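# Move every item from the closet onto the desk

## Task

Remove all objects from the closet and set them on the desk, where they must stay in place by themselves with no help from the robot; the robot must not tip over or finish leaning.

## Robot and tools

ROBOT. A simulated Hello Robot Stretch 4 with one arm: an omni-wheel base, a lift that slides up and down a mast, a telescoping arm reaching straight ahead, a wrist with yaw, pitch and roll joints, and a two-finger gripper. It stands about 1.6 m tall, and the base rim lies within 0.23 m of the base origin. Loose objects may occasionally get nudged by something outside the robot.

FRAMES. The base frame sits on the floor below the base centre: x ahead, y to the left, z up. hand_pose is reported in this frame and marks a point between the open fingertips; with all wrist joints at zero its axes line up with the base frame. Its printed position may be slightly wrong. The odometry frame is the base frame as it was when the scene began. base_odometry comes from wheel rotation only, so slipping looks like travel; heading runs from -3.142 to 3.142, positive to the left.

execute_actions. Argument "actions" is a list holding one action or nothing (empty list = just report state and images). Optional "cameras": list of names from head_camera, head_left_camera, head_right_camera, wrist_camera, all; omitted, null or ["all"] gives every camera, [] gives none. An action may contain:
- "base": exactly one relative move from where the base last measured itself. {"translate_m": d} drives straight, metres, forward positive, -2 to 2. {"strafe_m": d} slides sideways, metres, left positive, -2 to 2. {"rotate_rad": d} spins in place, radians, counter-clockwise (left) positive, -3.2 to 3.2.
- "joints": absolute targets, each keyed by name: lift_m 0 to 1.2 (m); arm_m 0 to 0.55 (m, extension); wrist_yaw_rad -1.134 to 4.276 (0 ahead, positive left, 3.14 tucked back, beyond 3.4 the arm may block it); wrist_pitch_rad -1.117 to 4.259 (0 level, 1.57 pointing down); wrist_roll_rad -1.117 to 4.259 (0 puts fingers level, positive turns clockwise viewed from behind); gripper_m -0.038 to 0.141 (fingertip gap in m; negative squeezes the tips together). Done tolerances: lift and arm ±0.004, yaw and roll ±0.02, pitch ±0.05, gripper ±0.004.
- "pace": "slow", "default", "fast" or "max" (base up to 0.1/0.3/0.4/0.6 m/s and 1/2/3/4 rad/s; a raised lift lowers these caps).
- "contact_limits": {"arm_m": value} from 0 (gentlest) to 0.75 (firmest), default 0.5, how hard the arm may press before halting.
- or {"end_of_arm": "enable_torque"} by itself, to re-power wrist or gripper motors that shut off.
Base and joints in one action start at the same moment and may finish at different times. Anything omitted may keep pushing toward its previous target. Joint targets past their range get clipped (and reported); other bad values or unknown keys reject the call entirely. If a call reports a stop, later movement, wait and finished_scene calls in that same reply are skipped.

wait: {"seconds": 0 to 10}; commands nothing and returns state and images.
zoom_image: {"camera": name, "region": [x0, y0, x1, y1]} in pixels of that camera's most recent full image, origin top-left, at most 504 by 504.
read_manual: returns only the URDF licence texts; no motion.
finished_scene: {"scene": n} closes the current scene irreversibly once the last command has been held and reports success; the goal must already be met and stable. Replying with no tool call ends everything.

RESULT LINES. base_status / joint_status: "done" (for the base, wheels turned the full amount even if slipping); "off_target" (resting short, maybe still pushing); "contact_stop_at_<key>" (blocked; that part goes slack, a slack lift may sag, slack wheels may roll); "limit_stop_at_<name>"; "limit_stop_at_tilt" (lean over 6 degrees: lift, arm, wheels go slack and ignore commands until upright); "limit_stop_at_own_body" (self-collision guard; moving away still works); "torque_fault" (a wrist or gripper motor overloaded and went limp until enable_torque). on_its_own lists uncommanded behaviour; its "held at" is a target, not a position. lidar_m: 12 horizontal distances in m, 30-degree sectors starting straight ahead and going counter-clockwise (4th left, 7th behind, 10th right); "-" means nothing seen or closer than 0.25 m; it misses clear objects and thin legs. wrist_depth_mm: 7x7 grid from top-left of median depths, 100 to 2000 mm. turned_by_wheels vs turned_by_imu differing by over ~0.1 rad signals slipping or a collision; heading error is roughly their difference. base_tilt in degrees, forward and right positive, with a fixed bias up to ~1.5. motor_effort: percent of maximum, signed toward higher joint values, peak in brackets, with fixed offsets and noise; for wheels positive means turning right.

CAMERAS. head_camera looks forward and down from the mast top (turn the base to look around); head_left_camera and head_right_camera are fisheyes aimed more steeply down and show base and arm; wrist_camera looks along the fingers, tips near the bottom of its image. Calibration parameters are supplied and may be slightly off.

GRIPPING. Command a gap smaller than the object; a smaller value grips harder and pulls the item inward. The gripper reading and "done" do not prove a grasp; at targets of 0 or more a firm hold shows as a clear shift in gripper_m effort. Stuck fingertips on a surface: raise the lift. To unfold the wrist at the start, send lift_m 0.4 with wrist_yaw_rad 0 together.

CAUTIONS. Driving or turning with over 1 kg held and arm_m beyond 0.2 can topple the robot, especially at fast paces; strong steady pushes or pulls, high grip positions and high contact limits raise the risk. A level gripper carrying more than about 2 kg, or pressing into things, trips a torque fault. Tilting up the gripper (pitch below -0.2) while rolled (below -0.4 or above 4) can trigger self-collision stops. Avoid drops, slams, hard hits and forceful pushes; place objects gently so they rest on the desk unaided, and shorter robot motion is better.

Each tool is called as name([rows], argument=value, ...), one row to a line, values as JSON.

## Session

execute_actions(actions=[])

Scene clock: 0.00 s.
base_odometry: x=+0.000 y=+0.000 heading=+0.000 (m, m, rad; odometry frame)
turned_by_wheels: +0.000 (rad since the last result)
turned_by_imu: +0.000 (rad since the last result)
base_tilt: forward=+1.0 right=-0.5 (deg)
lidar_m: 1.15 1.44 1.51 1.62 2.00 2.62 2.67 1.84 1.71 1.72 1.23 1.12
base_status: not commanded
joint_positions: lift_m=+0.138 arm_m=-0.002 wrist_yaw_rad=+3.203 wrist_pitch_rad=-0.014 wrist_roll_rad=-0.014 gripper_m=+0.057
joint_status: not commanded
motor_effort: lift_m=+21 arm_m=+0 wrist_yaw_rad=+2 wrist_pitch_rad=-11 wrist_roll_rad=+3 gripper_m=-2 wheel_0=+0 wheel_1=+0 wheel_2=-1 (%)
hand_pose: x=-0.1246 y=+0.0695 z=+0.3202 quat_wxyz=(-0.031, +0.007, -0.007, +0.999) (m; base frame)
wrist_depth_mm: - 137 213 - - - - / - 108 136 - - - - / - 110 136 - - - - / - 123 147 - - - - / 141 156 - - - - - / 221 1464 213 1336 195 1229 1229 / 220 931 820 145 854 788 820
pictures: head_camera, head_left_camera, head_right_camera, wrist_camera
camera_calibration (this result's frames):
wrist_camera: T_world_to_cam=[[-0.0641711, 0.997439, -0.0315717, -0.0701107], [-0.00836496, -0.0321734, -0.999447, 0.378662], [-0.997904, -0.0638715, 0.0104081, 0.10645], [0, 0, 0, 1]] pos_world=[0.104895, 0.0889131, 0.375131]
Images, in order (width x height): head_camera 420x560, head_left_camera 420x672, head_right_camera 420x672, wrist_camera 616x392.

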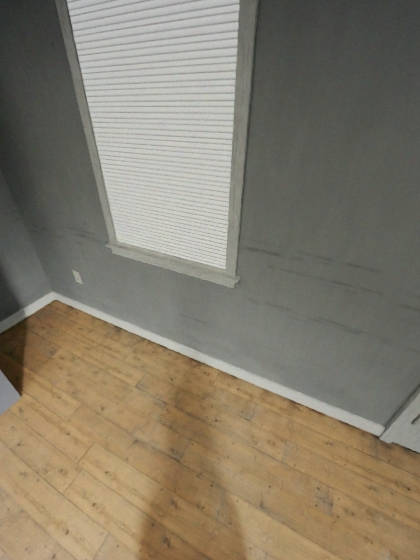

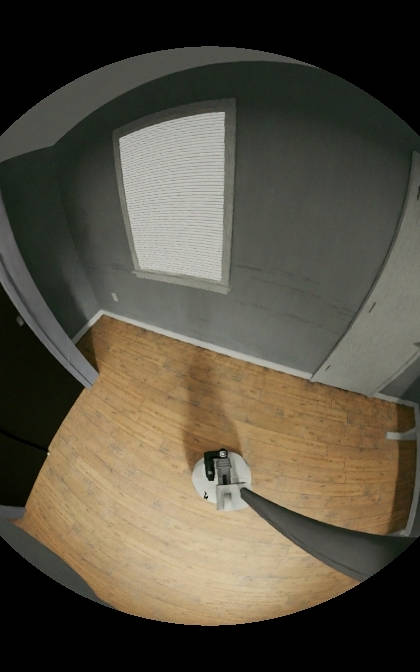

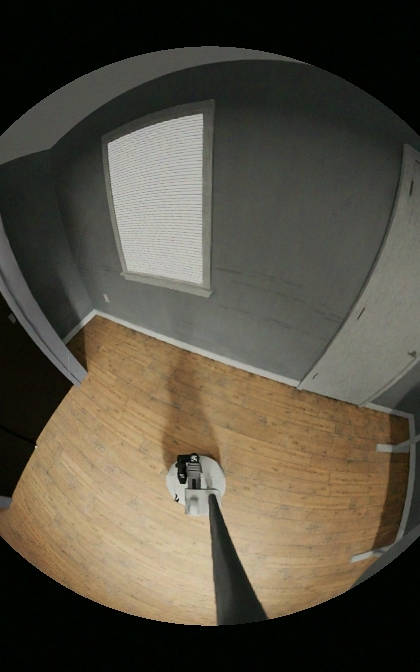

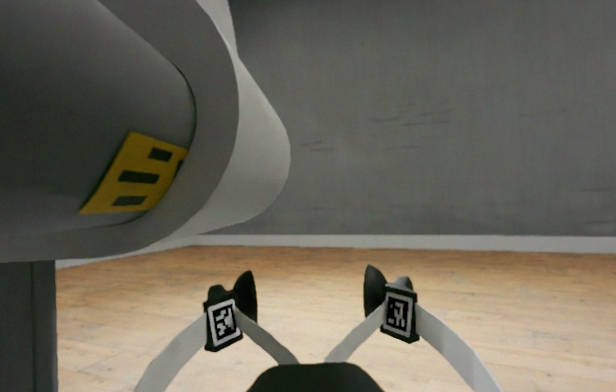

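execute_actions([
  {"base":{"rotate_rad":1.14},"joints":{"lift_m":0.4,"wrist_yaw_rad":0,"gripper_m":-0.005},"pace":"fast"},
], cameras=["wrist_camera","head_camera"])

Scene clock: 2.87 s.
base_odometry: x=+0.000 y=+0.000 heading=+1.140 (m, m, rad; odometry frame)
turned_by_wheels: +1.140 (rad since the last result)
turned_by_imu: +1.112 (rad since the last result)
base_tilt: forward=+0.9 right=-0.4 (deg)
lidar_m: 1.52 1.65 2.14 2.61 2.72 1.80 2.16 1.63 1.18 1.12 1.14 1.58
base_status: done
joint_positions: lift_m=+0.400 arm_m=-0.002 wrist_yaw_rad=+0.001 wrist_pitch_rad=-0.014 wrist_roll_rad=-0.014 gripper_m=-0.005
joint_status: all done
motor_effort: lift_m=+24(25) arm_m=-1(0) wrist_yaw_rad=-1(4) wrist_pitch_rad=-10(9) wrist_roll_rad=+0(1) gripper_m=-5(9) wheel_0=-1(9) wheel_1=-1(12) wheel_2=-2(11) (%)
hand_pose: x=+0.4573 y=-0.0872 z=+0.5819 quat_wxyz=(+1.000, -0.007, -0.007, +0.000) (m; base frame)
wrist_depth_mm: 1308 1336 1336 1366 - - 1499 / 1281 1366 1336 1336 - - 1537 / 1255 1336 1336 1336 - - 1537 / 1255 1336 1366 1336 - - 1537 / 1281 1336 1336 1336 - - 1576 / 1281 1336 1308 205 1255 - 1576 / 1308 1336 181 157 1281 1308 1464
pictures: head_camera, wrist_camera
camera_calibration (this result's frames):
wrist_camera: T_world_to_cam=[[0.0031791, -0.999496, -0.0315701, -0.0732141], [0.0103084, 0.0316014, -0.999447, 0.637039], [0.999942, 0.00285191, 0.0104036, -0.23337], [0, 0, 0, 1]] pos_world=[0.227023, -0.092643, 0.636803]
Images, in order (width x height): head_camera 420x560, wrist_camera 616x392.

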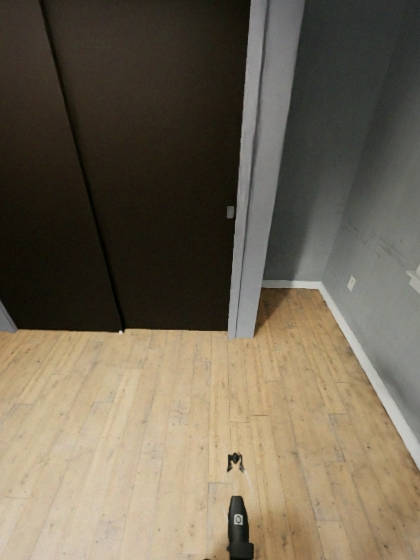

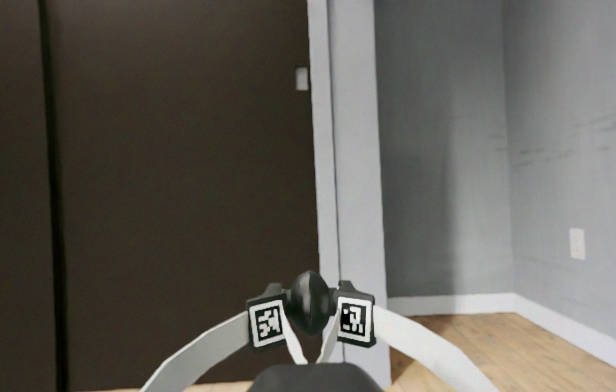

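execute_actions([
  {"base":{"translate_m":1.0},"joints":{"lift_m":0.87,"wrist_roll_rad":1.57},"pace":"max"},
], cameras=["wrist_camera","head_camera"])

Scene clock: 6.73 s.
base_odometry: x=+0.418 y=+0.909 heading=+1.140 (m, m, rad; odometry frame)
turned_by_wheels: +0.000 (rad since the last result)
turned_by_imu: -0.002 (rad since the last result)
base_tilt: forward=+0.8 right=-0.5 (deg)
lidar_m: 0.55 0.60 0.83 2.62 2.71 3.67 3.10 1.60 1.12 1.07 1.12 0.53
base_status: done
joint_positions: lift_m=+0.870 arm_m=-0.002 wrist_yaw_rad=+0.000 wrist_pitch_rad=-0.014 wrist_roll_rad=+1.570 gripper_m=-0.005
joint_status: all done
motor_effort: lift_m=+23(25) arm_m=-1(0) wrist_yaw_rad=+0(2) wrist_pitch_rad=-9(9) wrist_roll_rad=+3(9) gripper_m=-4(8) wheel_0=+2(8) wheel_1=+2(10) wheel_2=+1(15) (%)
hand_pose: x=+0.4572 y=-0.0874 z=+1.0520 quat_wxyz=(+0.708, +0.707, -0.005, +0.005) (m; base frame)
wrist_depth_mm: 306 306 306 309 309 309 307 / 303 306 307 306 306 307 307 / 304 303 306 304 306 306 306 / 290 291 290 291 291 291 291 / 301 366 366 377 368 366 366 / 364 364 364 204 364 366 368 / 364 362 181 157 364 364 366
pictures: head_camera, wrist_camera
camera_calibration (this result's frames):
wrist_camera: T_world_to_cam=[[0.0157826, 0.0445002, -0.998885, 1.04454], [-0.00409361, 0.999004, 0.0444408, 0.0998403], [0.999867, 0.00338765, 0.015949, -0.243977], [0, 0, 0, 1]] pos_world=[0.227868, -0.145397, 1.04283]
Images, in order (width x height): head_camera 420x560, wrist_camera 616x392.

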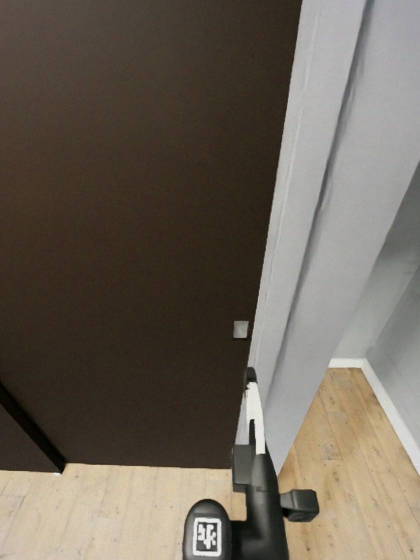

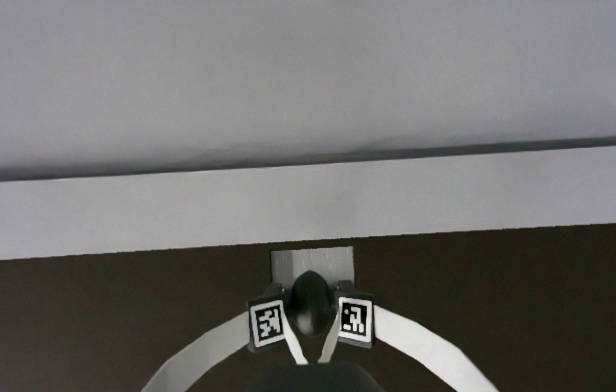

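execute_actions([
  {"base":{"rotate_rad":0.014},"joints":{"lift_m":0.866,"arm_m":0.132},"contact_limits":{"arm_m":0.15}},
], cameras=["wrist_camera"])

Scene clock: 8.67 s.
base_odometry: x=+0.418 y=+0.909 heading=+1.154 (m, m, rad; odometry frame)
turned_by_wheels: +0.014 (rad since the last result)
turned_by_imu: +0.012 (rad since the last result)
base_tilt: forward=+0.8 right=-0.5 (deg)
lidar_m: 0.53 0.59 0.87 2.62 2.73 3.64 3.60 1.64 1.13 1.07 1.15 0.53
base_status: done
joint_positions: lift_m=+0.866 arm_m=+0.131 wrist_yaw_rad=+0.000 wrist_pitch_rad=-0.014 wrist_roll_rad=+1.570 gripper_m=-0.005
joint_status: all done
motor_effort: lift_m=+18(21) arm_m=+8(9) wrist_yaw_rad=+0(0) wrist_pitch_rad=-8(9) wrist_roll_rad=+2(1) gripper_m=-8(4) wheel_0=-2(2) wheel_1=-2(3) wheel_2=-3(7) (%)
contact_limits: arm_m 0.15
hand_pose: x=+0.5899 y=-0.0874 z=+1.0485 quat_wxyz=(+0.707, +0.707, -0.005, +0.005) (m; base frame)
wrist_depth_mm: 171 170 170 171 171 171 172 / 170 170 171 171 171 171 173 / 156 157 156 156 157 158 157 / 156 156 156 157 157 157 158 / 156 156 157 170 171 233 235 / 232 232 232 204 233 233 234 / 231 232 181 157 234 234 234
pictures: wrist_camera
camera_calibration (this result's frames):
wrist_camera: T_world_to_cam=[[0.0158097, 0.0445825, -0.998881, 1.03893], [-0.00387557, 0.999001, 0.0445265, 0.100384], [0.999868, 0.00316728, 0.0159667, -0.376614], [0, 0, 0, 1]] pos_world=[0.360528, -0.145409, 1.03931]
Images, in order (width x height): wrist_camera 616x392.

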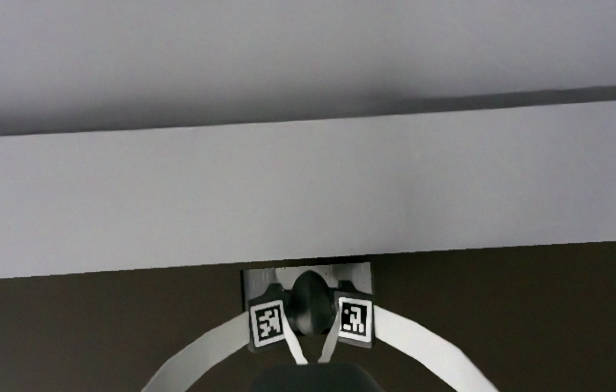

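execute_actions([
  {"base":{"strafe_m":0.27},"pace":"slow"},
], cameras=["wrist_camera","head_camera"])

Scene clock: 12.73 s.
base_odometry: x=+0.171 y=+1.018 heading=+1.153 (m, m, rad; odometry frame)
turned_by_wheels: +0.000 (rad since the last result)
turned_by_imu: -0.001 (rad since the last result)
base_tilt: forward=+0.8 right=-0.3 (deg)
lidar_m: 0.58 0.61 0.75 2.36 2.45 3.36 3.58 2.00 1.42 1.34 0.75 0.64
base_status: done
joint_positions: lift_m=+0.866 arm_m=+0.131 wrist_yaw_rad=-0.006 wrist_pitch_rad=-0.014 wrist_roll_rad=+1.570 gripper_m=-0.005
joint_status: not commanded
on_its_own: wrist_yaw_rad is at rest, and its effort (+16) is outside its rest range (-13 to +13)
motor_effort: lift_m=+18(18) arm_m=+8(8) wrist_yaw_rad=+16(29) wrist_pitch_rad=-9(9) wrist_roll_rad=+2(1) gripper_m=-8(11) wheel_0=-3(12) wheel_1=+3(4) wheel_2=-3(1) (%)
hand_pose: x=+0.5894 y=-0.0890 z=+1.0485 quat_wxyz=(+0.707, +0.707, -0.007, +0.003) (m; base frame)
wrist_depth_mm: 668 647 750 723 788 691 750 / 891 627 917 904 904 699 554 / 904 621 891 904 917 707 554 / 891 564 891 500 236 237 236 / 234 234 236 246 236 237 236 / 234 235 235 204 235 236 236 / 234 234 233 152 236 235 237
pictures: head_camera, wrist_camera
camera_calibration (this result's frames):
wrist_camera: T_world_to_cam=[[0.0160568, 0.0444941, -0.998881, 1.03885], [0.00166885, 0.999007, 0.0445265, 0.098713], [0.99987, -0.00238194, 0.0159666, -0.376615], [0, 0, 0, 1]] pos_world=[0.35972, -0.145735, 1.03931]
Images, in order (width x height): head_camera 420x560, wrist_camera 616x392.

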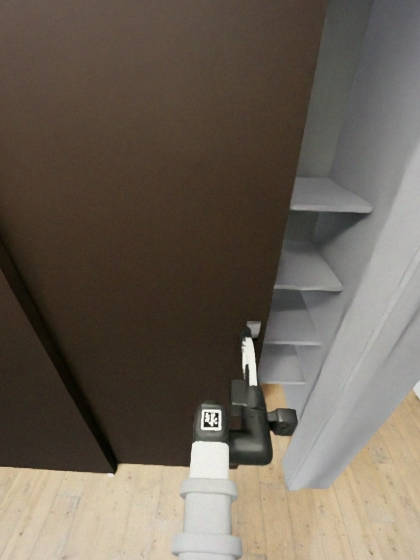

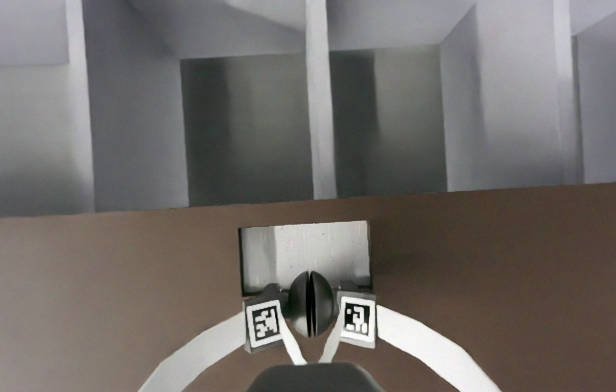

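execute_actions([
  {"base":{"strafe_m":0.5},"joints":{"arm_m":0.138},"contact_limits":{"arm_m":0.2},"pace":"slow"},
], cameras=["wrist_camera","head_camera","head_right_camera"])

Scene clock: 19.37 s.
base_odometry: x=-0.286 y=+1.221 heading=+1.152 (m, m, rad; odometry frame)
turned_by_wheels: -0.001 (rad since the last result)
turned_by_imu: -0.241 (rad since the last result)
base_tilt: forward=-0.1 right=+0.1 (deg)
lidar_m: 0.53 0.48 0.57 1.03 1.96 2.31 3.54 2.80 2.04 1.78 0.94 0.93
base_status: done
joint_positions: lift_m=+0.866 arm_m=+0.136 wrist_yaw_rad=-0.020 wrist_pitch_rad=-0.007 wrist_roll_rad=+1.570 gripper_m=-0.005
joint_status: all done
on_its_own: wrist_yaw_rad is at rest, and its effort (+59) is outside its rest range (-13 to +13); wrist_pitch_rad is at rest, and its effort (-27) is outside its rest range (-23 to +23)
motor_effort: lift_m=+19(18) arm_m=+14(14) wrist_yaw_rad=+59(59) wrist_pitch_rad=-27(27) wrist_roll_rad=+2(2) gripper_m=-7(5) wheel_0=-3(15) wheel_1=+5(8) wheel_2=-13(12) (%)
contact_limits: arm_m 0.2
hand_pose: x=+0.5931 y=-0.0933 z=+1.0465 quat_wxyz=(+0.707, +0.707, -0.010, -0.005) (m; base frame)
wrist_depth_mm: 904 699 931 917 976 691 904 / 1008 676 1008 1025 1025 707 878 / 991 661 960 976 976 715 831 / 931 585 946 591 931 246 245 / 241 240 239 249 240 237 236 / 232 230 230 212 187 229 228 / 223 222 219 152 219 218 220
pictures: head_camera, head_right_camera, wrist_camera
camera_calibration (this result's frames):
wrist_camera: T_world_to_cam=[[0.0102525, 0.044383, -0.998962, 1.04055], [0.0166884, 0.998868, 0.0445501, 0.094081], [0.999808, -0.0171279, 0.00950021, -0.374863], [0, 0, 0, 1]] pos_world=[0.362553, -0.146578, 1.03884]
Images, in order (width x height): head_camera 420x560, head_right_camera 420x672, wrist_camera 616x392.

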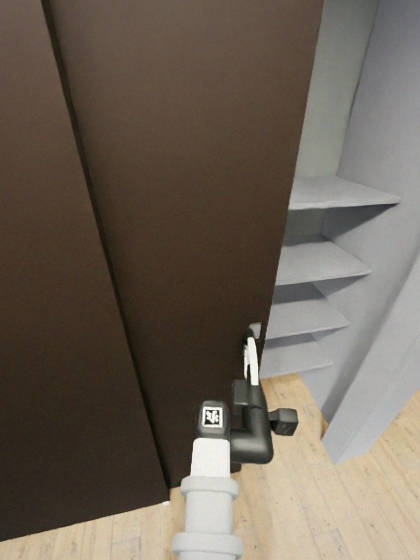

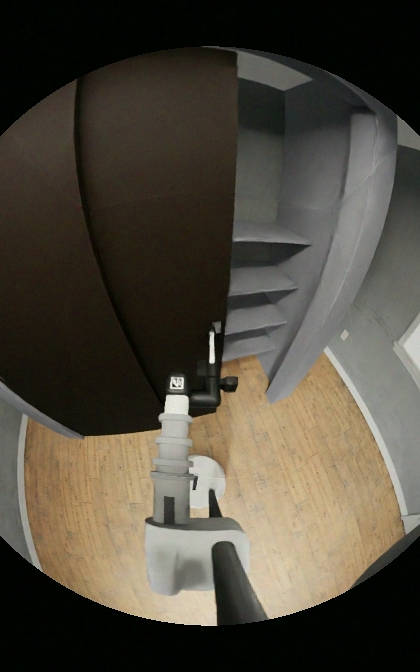

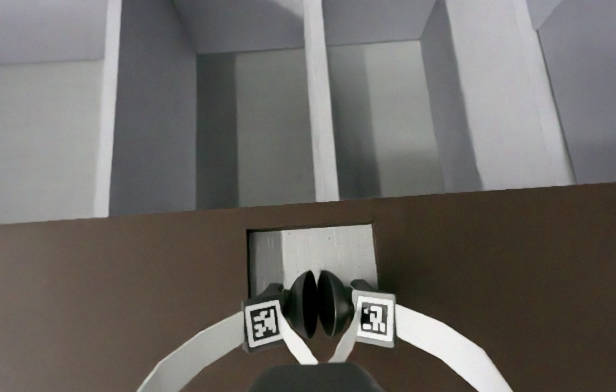

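execute_actions([
  {"joints":{"arm_m":0.0},"pace":"fast"},
], cameras=[])

execute_actions([
  {"base":{"strafe_m":-0.33},"joints":{"wrist_roll_rad":0,"wrist_yaw_rad":0,"wrist_pitch_rad":0.3,"lift_m":0.6},"pace":"fast"},
], cameras=[])

execute_actions([
  {"base":{"rotate_rad":0.24},"pace":"fast"},
])

Scene clock: 21.20 s.
base_odometry: x=-0.286 y=+1.221 heading=+1.153 (m, m, rad; odometry frame)
turned_by_wheels: +0.001 (rad since the last result)
turned_by_imu: -0.021 (rad since the last result)
base_tilt: forward=+0.9 right=-0.4 (deg)
lidar_m: 0.50 0.47 0.55 0.98 1.95 2.28 3.57 2.82 2.10 1.78 0.91 0.93
base_status: not commanded
joint_positions: lift_m=+0.866 arm_m=+0.001 wrist_yaw_rad=+0.000 wrist_pitch_rad=-0.014 wrist_roll_rad=+1.570 gripper_m=-0.005
joint_status: all done
motor_effort: lift_m=+19(19) arm_m=-8(10) wrist_yaw_rad=+1(59) wrist_pitch_rad=-9(29) wrist_roll_rad=+1(1) gripper_m=-6(9) wheel_0=-1(10) wheel_1=+0(5) wheel_2=-1(13) (%)
hand_pose: x=+0.4608 y=-0.0875 z=+1.0483 quat_wxyz=(+0.707, +0.707, -0.005, +0.005) (m; base frame)
wrist_depth_mm: 976 917 991 1025 1025 866 917 / 1138 1118 1138 1118 1118 788 904 / 1098 1060 1098 1078 1042 759 931 / 1060 654 917 362 355 351 355 / 345 343 343 351 345 342 340 / 332 330 330 204 329 327 327 / 322 322 180 158 314 317 317
pictures: none
No camera images: the call's "cameras" was empty. Leave "cameras" out to get every camera's image.

Scene clock: 23.33 s.
base_odometry: x=+0.016 y=+1.087 heading=+1.153 (m, m, rad; odometry frame)
turned_by_wheels: +0.000 (rad since the last result)
turned_by_imu: -0.001 (rad since the last result)
base_tilt: forward=+0.9 right=-0.5 (deg)
lidar_m: 0.87 0.59 0.67 1.17 2.26 2.62 3.47 2.70 1.73 1.45 1.46 0.74
base_status: done
joint_positions: lift_m=+0.600 arm_m=+0.001 wrist_yaw_rad=+0.000 wrist_pitch_rad=+0.302 wrist_roll_rad=+0.000 gripper_m=-0.005
joint_status: all done
motor_effort: lift_m=+18(17) arm_m=-8(8) wrist_yaw_rad=+1(1) wrist_pitch_rad=-7(11) wrist_roll_rad=+0(2) gripper_m=-7(7) wheel_0=-1(13) wheel_1=+1(11) wheel_2=+0(1) (%)
hand_pose: x=+0.4477 y=-0.0875 z=+0.6926 quat_wxyz=(+0.989, +0.000, +0.151, +0.000) (m; base frame)
wrist_depth_mm: 878 931 976 1025 809 459 382 / 904 960 1008 1060 878 473 397 / 715 798 904 1098 798 480 413 / 991 1025 1078 1160 917 496 436 / 878 960 917 878 842 508 473 / 402 750 750 204 831 521 512 / 413 1118 181 158 991 500 539
pictures: none
No camera images: the call's "cameras" was empty. Leave "cameras" out to get every camera's image.

Scene clock: 24.20 s.
base_odometry: x=+0.016 y=+1.087 heading=+1.393 (m, m, rad; odometry frame)
turned_by_wheels: +0.239 (rad since the last result)
turned_by_imu: +0.234 (rad since the last result)
base_tilt: forward=+0.8 right=-0.4 (deg)
lidar_m: 0.61 0.62 0.81 2.25 2.34 3.14 3.53 2.13 1.55 1.45 0.81 0.73
base_status: done
joint_positions: lift_m=+0.600 arm_m=+0.001 wrist_yaw_rad=+0.000 wrist_pitch_rad=+0.302 wrist_roll_rad=+0.000 gripper_m=-0.005
joint_status: not commanded
motor_effort: lift_m=+18(18) arm_m=-8(8) wrist_yaw_rad=+1(2) wrist_pitch_rad=-9(7) wrist_roll_rad=+1(0) gripper_m=-11(6) wheel_0=-2(8) wheel_1=-1(12) wheel_2=-3(7) (%)
hand_pose: x=+0.4478 y=-0.0874 z=+0.6926 quat_wxyz=(+0.989, +0.000, +0.151, +0.000) (m; base frame)
wrist_depth_mm: 336 340 960 960 976 960 691 / 349 353 991 1008 991 931 691 / 359 366 878 820 1060 891 668 / 375 384 1078 1098 1078 1025 707 / 394 399 878 904 878 842 715 / 415 421 433 204 732 1025 723 / 439 439 181 157 1060 960 750
pictures: head_camera, head_left_camera, head_right_camera, wrist_camera
camera_calibration (this result's frames):
wrist_camera: T_world_to_cam=[[-0.0116803, -0.998933, -0.0446827, -0.0540766], [-0.300372, 0.0461272, -0.952706, 0.855848], [0.953751, 0.00229353, -0.30059, 0.0110171], [0, 0, 0, 1]] pos_world=[0.245933, -0.093522, 0.816267]
Images, in order (width x height): head_camera 420x560, head_left_camera 420x672, head_right_camera 420x672, wrist_camera 616x392.

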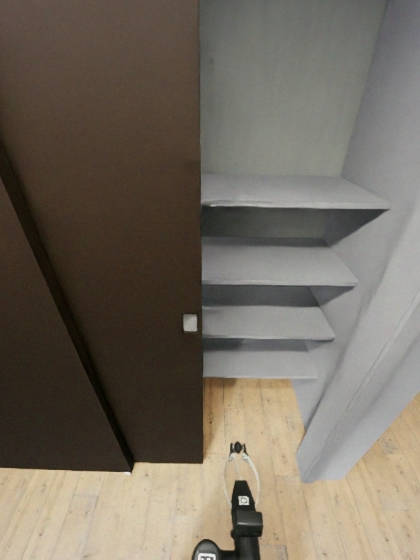

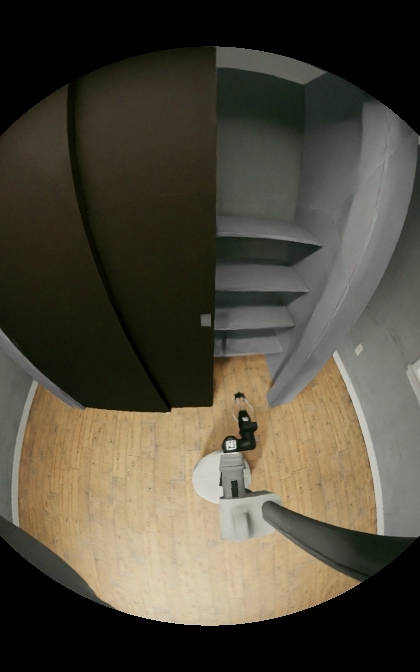

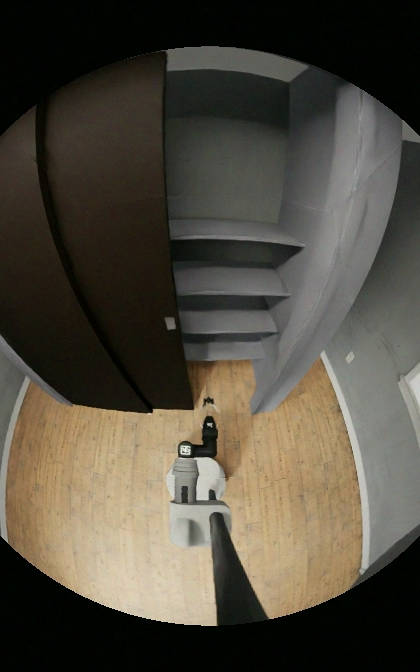

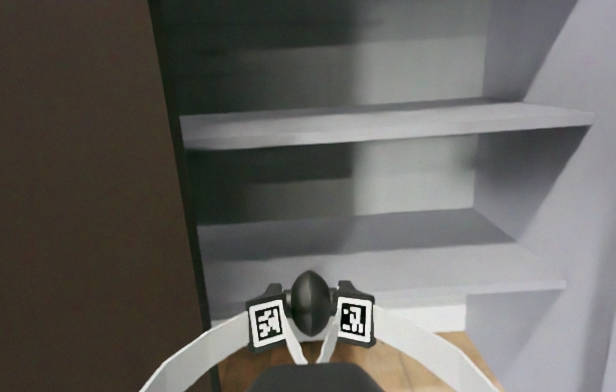

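execute_actions([
  {"base":{"strafe_m":-0.03},"joints":{"wrist_pitch_rad":1.0,"arm_m":0.18},"pace":"fast"},
], cameras=[])

execute_actions([
  {"base":{"translate_m":0.28},"pace":"fast"},
], cameras=["head_camera"])

Scene clock: 26.47 s.
base_odometry: x=+0.045 y=+1.082 heading=+1.392 (m, m, rad; odometry frame)
turned_by_wheels: +0.000 (rad since the last result)
turned_by_imu: -0.001 (rad since the last result)
base_tilt: forward=+0.9 right=-0.4 (deg)
lidar_m: 0.61 0.62 0.83 2.29 2.39 3.19 3.53 2.13 1.50 1.41 0.81 0.70
base_status: done
joint_positions: lift_m=+0.600 arm_m=+0.179 wrist_yaw_rad=+0.000 wrist_pitch_rad=+1.001 wrist_roll_rad=+0.000 gripper_m=-0.005
joint_status: all done
motor_effort: lift_m=+18(18) arm_m=+8(8) wrist_yaw_rad=+1(1) wrist_pitch_rad=-5(7) wrist_roll_rad=-1(1) gripper_m=-8(8) wheel_0=-2(9) wheel_1=+0(10) wheel_2=+0(5) (%)
hand_pose: x=+0.5051 y=-0.0874 z=+0.5356 quat_wxyz=(+0.877, +0.000, +0.480, +0.000) (m; base frame)
wrist_depth_mm: 544 564 554 554 549 549 554 / 246 1042 1042 1042 1060 931 647 / 273 960 960 960 960 917 654 / 329 366 891 878 866 842 683 / 415 430 820 809 809 788 549 / 559 580 609 204 723 741 569 / 707 715 181 157 676 676 683
pictures: none
No camera images: the call's "cameras" was empty. Leave "cameras" out to get every camera's image.

Scene clock: 28.43 s.
base_odometry: x=+0.095 y=+1.357 heading=+1.393 (m, m, rad; odometry frame)
turned_by_wheels: +0.000 (rad since the last result)
turned_by_imu: -0.001 (rad since the last result)
base_tilt: forward=+0.8 right=-0.4 (deg)
lidar_m: 0.34 0.33 0.45 1.03 2.36 3.20 3.83 2.13 1.51 1.41 0.52 0.62
base_status: done
joint_positions: lift_m=+0.600 arm_m=+0.179 wrist_yaw_rad=+0.000 wrist_pitch_rad=+1.001 wrist_roll_rad=+0.000 gripper_m=-0.005
joint_status: not commanded
motor_effort: lift_m=+18(18) arm_m=+8(8) wrist_yaw_rad=+0(0) wrist_pitch_rad=-5(5) wrist_roll_rad=+0(0) gripper_m=-6(10) wheel_0=+2(10) wheel_1=+1(7) wheel_2=+1(16) (%)
hand_pose: x=+0.5051 y=-0.0874 z=+0.5356 quat_wxyz=(+0.877, +0.000, +0.480, +0.000) (m; base frame)
wrist_depth_mm: 569 564 559 549 544 539 525 / 504 504 500 492 484 484 477 / 459 452 445 449 442 439 433 / 415 415 410 407 402 399 402 / 394 788 798 798 798 798 661 / 759 759 750 204 732 741 683 / 715 715 181 158 683 683 676
pictures: head_camera
Images, in order (width x height): head_camera 420x560.

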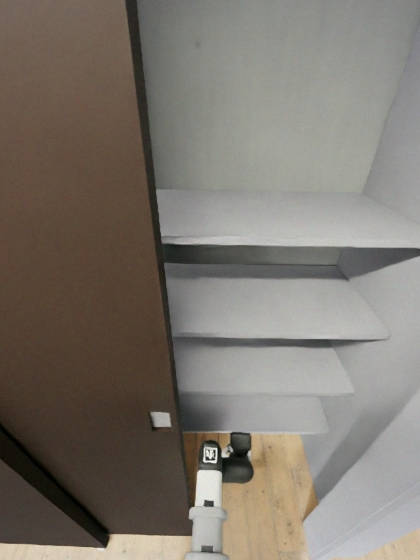

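execute_actions([
  {"joints":{"wrist_pitch_rad":0.35,"wrist_yaw_rad":1.2,"lift_m":0.72,"arm_m":0.2},"pace":"fast"},
], cameras=["wrist_camera"])

Scene clock: 29.83 s.
base_odometry: x=+0.095 y=+1.357 heading=+1.392 (m, m, rad; odometry frame)
turned_by_wheels: -0.001 (rad since the last result)
turned_by_imu: -0.001 (rad since the last result)
base_tilt: forward=+0.8 right=-0.5 (deg)
lidar_m: 0.35 0.34 0.46 1.04 2.40 3.23 3.83 2.15 1.48 1.42 0.52 0.64
base_status: not commanded
joint_positions: lift_m=+0.663 arm_m=+0.199 wrist_yaw_rad=+0.745 wrist_pitch_rad=+0.555 wrist_roll_rad=+0.002 gripper_m=-0.005
joint_status: lift_m contact_stop (moved +0.063 of +0.120); wrist_yaw_rad contact_stop_at_lift_m (moved +0.745 of +1.200); wrist_pitch_rad contact_stop_at_lift_m (moved -0.446 of -0.651); the others done
on_its_own: wrist_yaw_rad is held at +0.744, not at your +1.200, since a contact_stop; wrist_pitch_rad is held at +0.534, not at your +0.350, since a contact_stop; lift_m is slack since a contact_stop (your +0.720 is given up); wrist_pitch_rad is at rest, and its effort (-63) is outside its rest range (-23 to +23)
motor_effort: lift_m=+22(38) arm_m=+0(8) wrist_yaw_rad=-2(35) wrist_pitch_rad=-63(99) wrist_roll_rad=-3(15) gripper_m=-10(11) wheel_0=+1(3) wheel_1=+2(2) wheel_2=-5(7) (%)
hand_pose: x=+0.6091 y=+0.1020 z=+0.6894 quat_wxyz=(+0.896, -0.099, +0.255, +0.350) (m; base frame)
wrist_depth_mm: 842 809 707 627 544 480 430 / 500 480 455 439 421 402 387 / 1025 343 327 317 307 297 291 / 866 809 266 248 245 237 234 / 1255 691 668 219 200 197 195 / 1138 621 564 204 181 169 167 / 976 946 469 151 455 159 150
pictures: wrist_camera
camera_calibration (this result's frames):
wrist_camera: T_world_to_cam=[[0.660341, -0.749832, -0.0412602, -0.300222], [-0.420788, -0.323941, -0.847349, 0.930948], [0.622003, 0.576901, -0.529432, 0.156902], [0, 0, 0, 1]] pos_world=[0.492386, -0.0140603, 0.85952]
Images, in order (width x height): wrist_camera 616x392.

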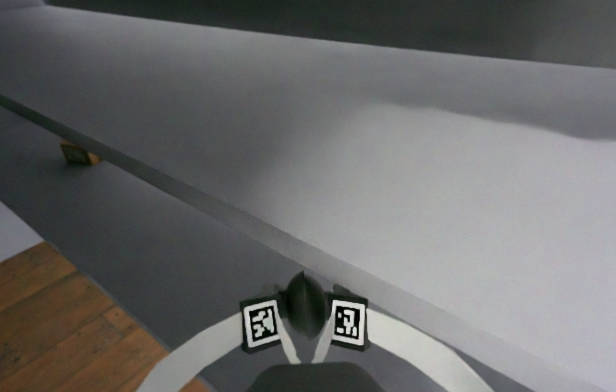

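The fingertip caught under the shelf; lowering slightly and finishing the yaw before raising.

execute_actions([
  {"joints":{"lift_m":0.45,"wrist_pitch_rad":0.5,"wrist_yaw_rad":1.25},"pace":"default"},
], cameras=["wrist_camera"])

Scene clock: 32.07 s.
base_odometry: x=+0.095 y=+1.357 heading=+1.392 (m, m, rad; odometry frame)
turned_by_wheels: +0.000 (rad since the last result)
turned_by_imu: -0.001 (rad since the last result)
base_tilt: forward=+0.8 right=-0.4 (deg)
lidar_m: 0.35 0.35 0.45 1.04 2.41 3.19 3.83 2.13 1.50 1.40 0.50 0.65
base_status: not commanded
joint_positions: lift_m=+0.450 arm_m=+0.199 wrist_yaw_rad=+1.249 wrist_pitch_rad=+0.503 wrist_roll_rad=+0.000 gripper_m=-0.005
joint_status: all done
motor_effort: lift_m=+17(21) arm_m=+0(0) wrist_yaw_rad=+2(4) wrist_pitch_rad=-9(78) wrist_roll_rad=+0(2) gripper_m=-10(7) wheel_0=+0(0) wheel_1=+2(2) wheel_2=-4(5) (%)
hand_pose: x=+0.5324 y=+0.2123 z=+0.4896 quat_wxyz=(+0.786, -0.145, +0.202, +0.566) (m; base frame)
wrist_depth_mm: 459 1160 1281 1308 904 668 539 / 397 1255 1255 946 854 699 559 / 351 1229 1430 640 621 597 559 / 317 831 1308 504 473 459 449 / 290 661 1042 1008 377 373 362 / 267 549 878 204 304 310 307 / 248 421 449 158 691 260 266
pictures: wrist_camera
camera_calibration (this result's frames):
wrist_camera: T_world_to_cam=[[0.941365, -0.334837, -0.0414283, -0.412769], [-0.196608, -0.444625, -0.873873, 0.68434], [0.274185, 0.830779, -0.484386, 0.144477], [0, 0, 0, 1]] pos_world=[0.4835, 0.0460352, 0.650908]
Images, in order (width x height): wrist_camera 616x392.

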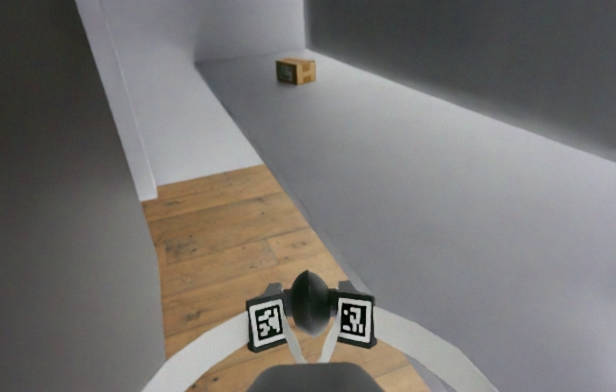

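execute_actions([
  {"joints":{"lift_m":1.05,"wrist_pitch_rad":0.4},"pace":"max"},
], cameras=["wrist_camera"])

Scene clock: 34.83 s.
base_odometry: x=+0.095 y=+1.357 heading=+1.392 (m, m, rad; odometry frame)
turned_by_wheels: +0.000 (rad since the last result)
turned_by_imu: -0.001 (rad since the last result)
base_tilt: forward=+0.9 right=-0.5 (deg)
lidar_m: 0.31 0.34 0.47 1.03 2.36 3.19 3.83 2.13 1.50 1.39 0.52 0.61
base_status: not commanded
joint_positions: lift_m=+1.050 arm_m=+0.199 wrist_yaw_rad=+1.250 wrist_pitch_rad=+0.402 wrist_roll_rad=+0.000 gripper_m=-0.005
joint_status: all done
motor_effort: lift_m=+24(27) arm_m=+0(0) wrist_yaw_rad=+2(2) wrist_pitch_rad=-8(15) wrist_roll_rad=+0(0) gripper_m=-7(11) wheel_0=+1(0) wheel_1=+2(2) wheel_2=-3(4) (%)
hand_pose: x=+0.5364 y=+0.2243 z=+1.1150 quat_wxyz=(+0.795, -0.117, +0.162, +0.573) (m; base frame)
wrist_depth_mm: 459 1182 1255 1308 878 676 539 / 407 1205 1308 1308 931 683 559 / 364 1229 1281 854 809 683 574 / 332 1205 1430 597 564 544 535 / 306 759 1499 488 430 421 413 / 286 634 1576 204 334 343 338 / 266 473 842 157 286 278 285
pictures: wrist_camera
camera_calibration (this result's frames):
wrist_camera: T_world_to_cam=[[0.942743, -0.330704, -0.0432511, -0.386204], [-0.168218, -0.359499, -0.917858, 1.25174], [0.287991, 0.87258, -0.394546, 0.319435], [0, 0, 0, 1]] pos_world=[0.482662, 0.0435476, 1.25825]
Images, in order (width x height): wrist_camera 616x392.

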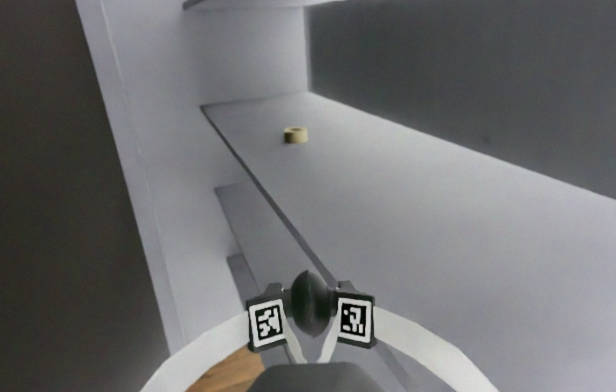

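execute_actions([
  {"joints":{"lift_m":1.2,"wrist_pitch_rad":0.3,"wrist_yaw_rad":1.3},"pace":"max"},
], cameras=["wrist_camera"])

execute_actions([
  {"joints":{"lift_m":0.72},"pace":"max"},
], cameras=["wrist_camera"])

Scene clock: 36.43 s.
base_odometry: x=+0.095 y=+1.357 heading=+1.392 (m, m, rad; odometry frame)
turned_by_wheels: +0.000 (rad since the last result)
turned_by_imu: -0.001 (rad since the last result)
base_tilt: forward=+0.9 right=-0.4 (deg)
lidar_m: 0.33 0.33 0.49 1.05 2.39 3.20 3.84 2.12 1.49 1.41 0.49 0.63
base_status: not commanded
joint_positions: lift_m=+1.200 arm_m=+0.199 wrist_yaw_rad=+1.300 wrist_pitch_rad=+0.302 wrist_roll_rad=+0.000 gripper_m=-0.005
joint_status: all done
motor_effort: lift_m=+24(27) arm_m=+0(0) wrist_yaw_rad=+2(8) wrist_pitch_rad=-9(16) wrist_roll_rad=+0(0) gripper_m=-6(9) wheel_0=+0(0) wheel_1=+2(2) wheel_2=-3(4) (%)
hand_pose: x=+0.5276 y=+0.2419 z=+1.2921 quat_wxyz=(+0.787, -0.091, +0.120, +0.598) (m; base frame)
wrist_depth_mm: 345 1118 1255 1336 976 715 554 / 320 1160 1336 1336 960 723 569 / 300 778 1366 591 469 439 410 / 281 661 1397 1205 298 263 255 / 265 585 1464 866 820 205 184 / 252 525 1499 205 627 627 164 / 239 415 809 158 521 517 521
pictures: wrist_camera
camera_calibration (this result's frames):
wrist_camera: T_world_to_cam=[[0.959291, -0.278869, -0.0446293, -0.383934], [-0.124944, -0.277346, -0.952611, 1.4213], [0.253276, 0.919408, -0.300898, 0.262397], [0, 0, 0, 1]] pos_world=[0.479429, 0.045875, 1.41577]
Images, in order (width x height): wrist_camera 616x392.

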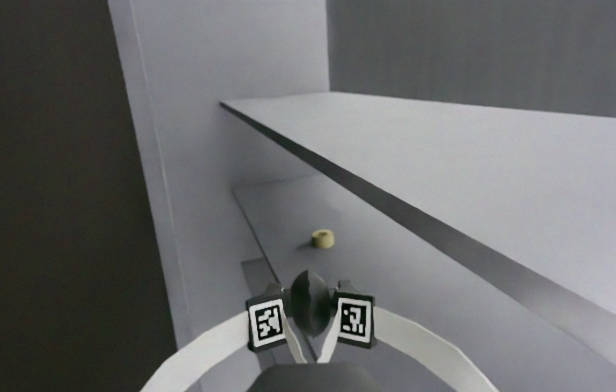

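Scene clock: 38.20 s.
base_odometry: x=+0.095 y=+1.357 heading=+1.392 (m, m, rad; odometry frame)
turned_by_wheels: +0.000 (rad since the last result)
turned_by_imu: -0.001 (rad since the last result)
base_tilt: forward=+0.8 right=-0.4 (deg)
lidar_m: 0.32 0.34 0.47 1.05 2.37 3.20 3.83 2.12 1.49 1.41 0.51 0.65
base_status: not commanded
joint_positions: lift_m=+0.720 arm_m=+0.199 wrist_yaw_rad=+1.300 wrist_pitch_rad=+0.302 wrist_roll_rad=+0.000 gripper_m=-0.005
joint_status: all done
motor_effort: lift_m=+19(23) arm_m=+0(0) wrist_yaw_rad=+2(1) wrist_pitch_rad=-8(8) wrist_roll_rad=-1(1) gripper_m=-8(9) wheel_0=+0(0) wheel_1=+2(2) wheel_2=-3(3) (%)
hand_pose: x=+0.5276 y=+0.2419 z=+0.8125 quat_wxyz=(+0.787, -0.091, +0.120, +0.598) (m; base frame)
wrist_depth_mm: 351 1098 1255 707 842 683 559 / 324 1160 1281 1366 1008 723 569 / 303 788 1336 1229 991 750 585 / 285 676 1430 699 676 647 585 / 268 597 1464 554 477 459 449 / 255 525 1499 204 349 362 357 / 244 421 699 157 298 283 293
pictures: wrist_camera
camera_calibration (this result's frames):
wrist_camera: T_world_to_cam=[[0.959294, -0.278859, -0.0446302, -0.40534], [-0.124925, -0.277285, -0.952632, 0.964426], [0.253275, 0.919429, -0.300834, 0.118024], [0, 0, 0, 1]] pos_world=[0.479428, 0.0458734, 0.936158]
Images, in order (width x height): wrist_camera 616x392.

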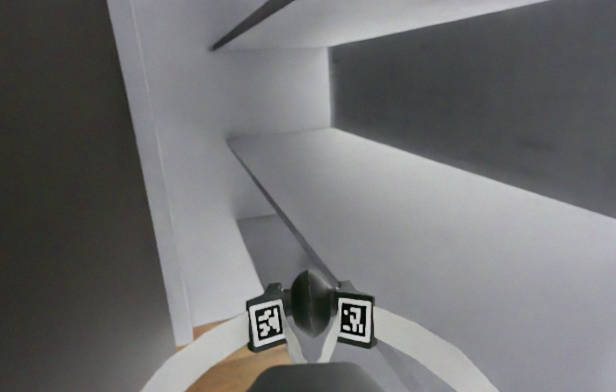

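execute_actions([
  {"base":{"strafe_m":0.33},"joints":{"lift_m":0.13},"pace":"slow"},
], cameras=["wrist_camera","head_camera"])

Scene clock: 43.67 s.
base_odometry: x=-0.230 y=+1.416 heading=+1.392 (m, m, rad; odometry frame)
turned_by_wheels: +0.000 (rad since the last result)
turned_by_imu: -0.003 (rad since the last result)
base_tilt: forward=+0.9 right=-0.4 (deg)
lidar_m: 0.30 0.30 0.38 1.03 2.02 2.75 3.82 2.57 1.84 1.74 0.80 0.62
base_status: done
joint_positions: lift_m=+0.130 arm_m=+0.199 wrist_yaw_rad=+1.300 wrist_pitch_rad=+0.302 wrist_roll_rad=+0.000 gripper_m=-0.005
joint_status: all done
motor_effort: lift_m=+17(18) arm_m=+0(0) wrist_yaw_rad=-1(2) wrist_pitch_rad=-8(9) wrist_roll_rad=+1(1) gripper_m=-8(9) wheel_0=-2(15) wheel_1=+3(6) wheel_2=-2(7) (%)
hand_pose: x=+0.5274 y=+0.2420 z=+0.2226 quat_wxyz=(+0.787, -0.091, +0.120, +0.598) (m; base frame)
wrist_depth_mm: 387 904 960 512 597 647 539 / 355 878 1008 1078 976 715 559 / 332 878 1042 1118 1025 732 580 / 314 741 1078 1078 960 741 597 / 296 654 788 759 750 691 585 / 281 559 591 204 544 554 549 / 268 459 315 157 449 442 452
pictures: head_camera, wrist_camera
camera_calibration (this result's frames):
wrist_camera: T_world_to_cam=[[0.959479, -0.278229, -0.0446027, -0.431744], [-0.124689, -0.277271, -0.952667, 0.402441], [0.252693, 0.919625, -0.300727, -0.0592407], [0, 0, 0, 1]] pos_world=[0.479399, 0.0459404, 0.34632]
Images, in order (width x height): head_camera 420x560, wrist_camera 616x392.

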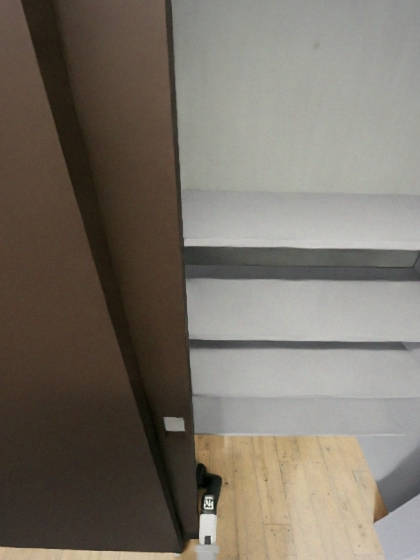

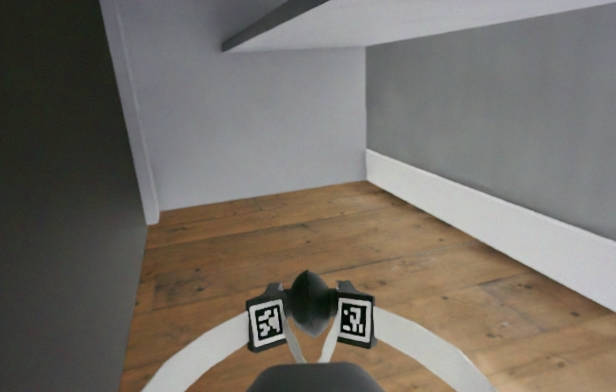

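execute_actions([
  {"base":{"strafe_m":-0.235},"joints":{"wrist_yaw_rad":0.0,"wrist_pitch_rad":0.4,"arm_m":0.08,"gripper_m":0.14},"pace":"fast"},
], cameras=["wrist_camera","head_camera"])

Scene clock: 46.43 s.
base_odometry: x=+0.002 y=+1.374 heading=+1.392 (m, m, rad; odometry frame)
turned_by_wheels: +0.000 (rad since the last result)
turned_by_imu: -0.002 (rad since the last result)
base_tilt: forward=+0.8 right=-0.5 (deg)
lidar_m: 0.58 0.43 0.44 1.03 2.28 3.05 3.85 2.25 1.56 1.49 0.59 0.64
base_status: done
joint_positions: lift_m=+0.130 arm_m=+0.081 wrist_yaw_rad=+0.000 wrist_pitch_rad=+0.402 wrist_roll_rad=+0.000 gripper_m=+0.140
joint_status: all done
motor_effort: lift_m=+19(19) arm_m=-8(9) wrist_yaw_rad=-1(5) wrist_pitch_rad=-8(11) wrist_roll_rad=-1(0) gripper_m=+0(8) wheel_0=-1(11) wheel_1=+1(9) wheel_2=+0(3) (%)
hand_pose: x=+0.5178 y=-0.0873 z=+0.1955 quat_wxyz=(+0.980, +0.000, +0.200, +0.000) (m; base frame)
wrist_depth_mm: 609 615 615 627 627 647 647 / 647 647 654 661 661 668 683 / 676 676 691 699 707 723 723 / 707 707 715 732 732 723 723 / 676 647 634 621 603 591 585 / 530 213 508 500 488 206 477 / 442 418 421 148 410 397 402
pictures: head_camera, wrist_camera
camera_calibration (this result's frames):
wrist_camera: T_world_to_cam=[[-0.0156007, -0.998946, -0.0431662, -0.0736252], [-0.39407, 0.0458199, -0.917938, 0.444948], [0.918948, 0.00269, -0.394369, -0.16888], [0, 0, 0, 1]] pos_world=[0.329384, -0.0934808, 0.338656]
Images, in order (width x height): head_camera 420x560, wrist_camera 616x392.

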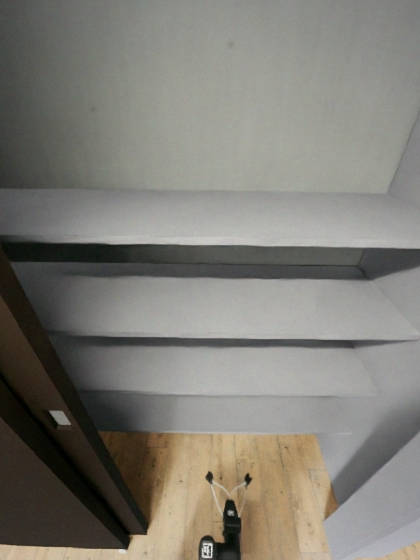

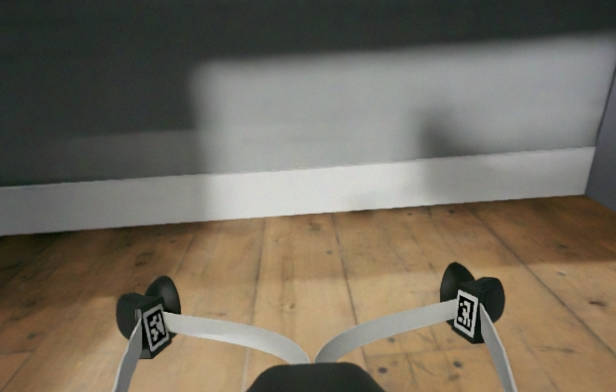

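execute_actions([
  {"base":{"translate_m":0.08},"joints":{"lift_m":0.37,"wrist_pitch_rad":0.3,"arm_m":0.0},"pace":"max"},
], cameras=[])

execute_actions([
  {"base":{"translate_m":0.32},"pace":"fast"},
], cameras=["head_left_camera"])

Scene clock: 48.53 s.
base_odometry: x=+0.016 y=+1.453 heading=+1.393 (m, m, rad; odometry frame)
turned_by_wheels: +0.000 (rad since the last result)
turned_by_imu: -0.001 (rad since the last result)
base_tilt: forward=+0.9 right=-0.4 (deg)
lidar_m: 0.51 0.38 0.36 0.75 2.29 3.07 3.92 2.28 1.58 1.51 0.55 0.55
base_status: done
joint_positions: lift_m=+0.370 arm_m=+0.001 wrist_yaw_rad=+0.000 wrist_pitch_rad=+0.302 wrist_roll_rad=+0.000 gripper_m=+0.140
joint_status: all done
motor_effort: lift_m=+24(26) arm_m=-8(9) wrist_yaw_rad=+0(1) wrist_pitch_rad=-9(14) wrist_roll_rad=+1(1) gripper_m=-1(1) wheel_0=+1(7) wheel_1=+1(9) wheel_2=+2(13) (%)
hand_pose: x=+0.4478 y=-0.0874 z=+0.4621 quat_wxyz=(+0.989, +0.000, +0.151, +0.000) (m; base frame)
wrist_depth_mm: 615 621 627 627 634 647 647 / 647 654 647 654 668 668 683 / 676 676 676 691 691 699 707 / 634 609 580 554 539 517 500 / 430 418 402 387 379 370 362 / 322 212 322 329 325 206 778 / 788 768 788 148 798 768 759
pictures: none
No camera images: the call's "cameras" was empty. Leave "cameras" out to get every camera's image.

Scene clock: 50.60 s.
base_odometry: x=+0.072 y=+1.768 heading=+1.393 (m, m, rad; odometry frame)
turned_by_wheels: +0.000 (rad since the last result)
turned_by_imu: -0.001 (rad since the last result)
base_tilt: forward=+0.9 right=-0.5 (deg)
lidar_m: 0.25 0.25 0.30 0.27 0.34 3.09 - 2.23 1.57 0.50 0.31 0.25
base_status: done
joint_positions: lift_m=+0.370 arm_m=+0.001 wrist_yaw_rad=+0.000 wrist_pitch_rad=+0.302 wrist_roll_rad=+0.000 gripper_m=+0.140
joint_status: not commanded
motor_effort: lift_m=+24(24) arm_m=-8(8) wrist_yaw_rad=+1(1) wrist_pitch_rad=-9(9) wrist_roll_rad=+2(1) gripper_m=-3(2) wheel_0=+2(9) wheel_1=+2(8) wheel_2=+0(11) (%)
hand_pose: x=+0.4478 y=-0.0874 z=+0.4621 quat_wxyz=(+0.989, +0.000, +0.151, +0.000) (m; base frame)
wrist_depth_mm: 336 338 340 343 343 349 355 / 345 351 353 357 359 364 366 / 362 366 370 375 377 379 387 / 379 382 387 392 394 399 402 / 392 394 397 389 379 370 362 / 324 212 304 300 294 205 285 / 260 243 246 148 239 229 236
pictures: head_left_camera
Images, in order (width x height): head_left_camera 420x672.

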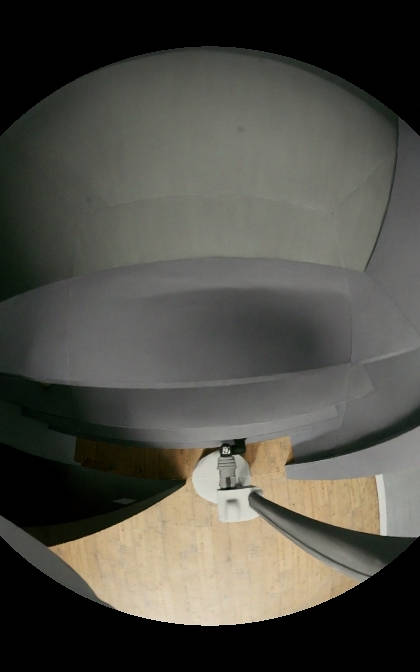

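execute_actions([
  {"base":{"rotate_rad":1.25},"joints":{"arm_m":0.0}},
], cameras=["head_left_camera","wrist_camera"])

Scene clock: 52.90 s.
base_odometry: x=+0.072 y=+1.768 heading=+2.642 (m, m, rad; odometry frame)
turned_by_wheels: +1.249 (rad since the last result)
turned_by_imu: +1.219 (rad since the last result)
base_tilt: forward=+0.8 right=-0.5 (deg)
lidar_m: 0.37 0.25 2.44 3.87 3.33 1.86 0.53 0.49 0.26 0.25 0.25 0.25
base_status: done
joint_positions: lift_m=+0.370 arm_m=+0.001 wrist_yaw_rad=+0.000 wrist_pitch_rad=+0.302 wrist_roll_rad=+0.000 gripper_m=+0.140
joint_status: all done
motor_effort: lift_m=+23(24) arm_m=-8(8) wrist_yaw_rad=+1(1) wrist_pitch_rad=-8(9) wrist_roll_rad=+1(1) gripper_m=+3(1) wheel_0=-4(10) wheel_1=-4(7) wheel_2=-4(10) (%)
hand_pose: x=+0.4478 y=-0.0874 z=+0.4621 quat_wxyz=(+0.989, +0.000, +0.151, +0.000) (m; base frame)
wrist_depth_mm: 831 960 1025 991 741 554 449 / 778 991 1098 1160 768 569 462 / 723 1042 1098 866 759 585 473 / 654 1078 640 559 535 517 466 / 615 1118 459 389 377 373 362 / 574 213 976 300 293 206 283 / 544 788 820 148 238 229 235
pictures: head_left_camera, wrist_camera
camera_calibration (this result's frames):
wrist_camera: T_world_to_cam=[[-0.0117566, -0.998938, -0.0445533, -0.0644306], [-0.300545, 0.0460263, -0.952657, 0.636321], [0.953695, 0.00219029, -0.300766, -0.0581837], [0, 0, 0, 1]] pos_world=[0.245975, -0.0935222, 0.585826]
Images, in order (width x height): head_left_camera 420x672, wrist_camera 616x392.

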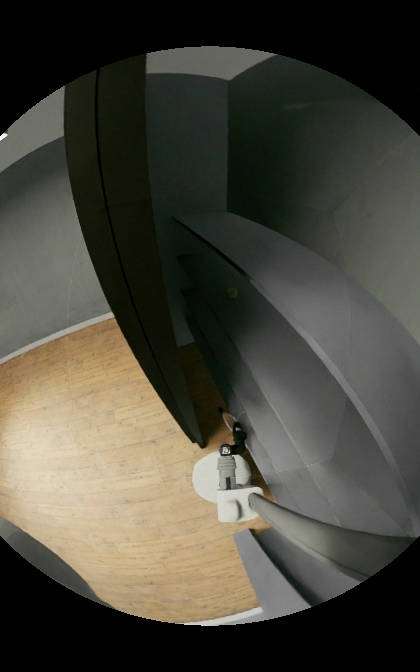

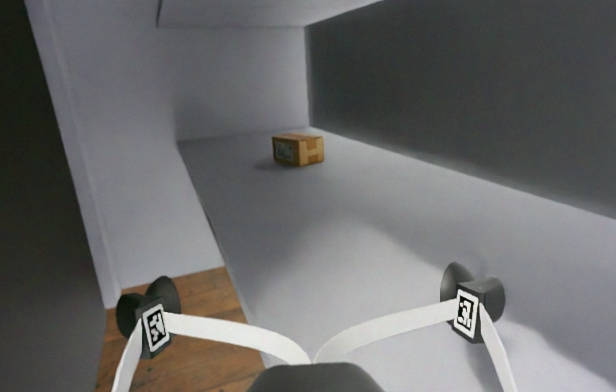

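zoom_image(camera="wrist_camera", region=[250, 115, 350, 185])

Region (250, 115, 350, 185) of wrist_camera's 616x392 image, scaled by 5.040; it fills the top 353 rows of this view, and the rest is white.

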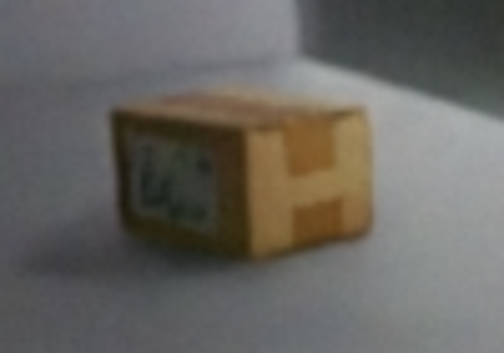

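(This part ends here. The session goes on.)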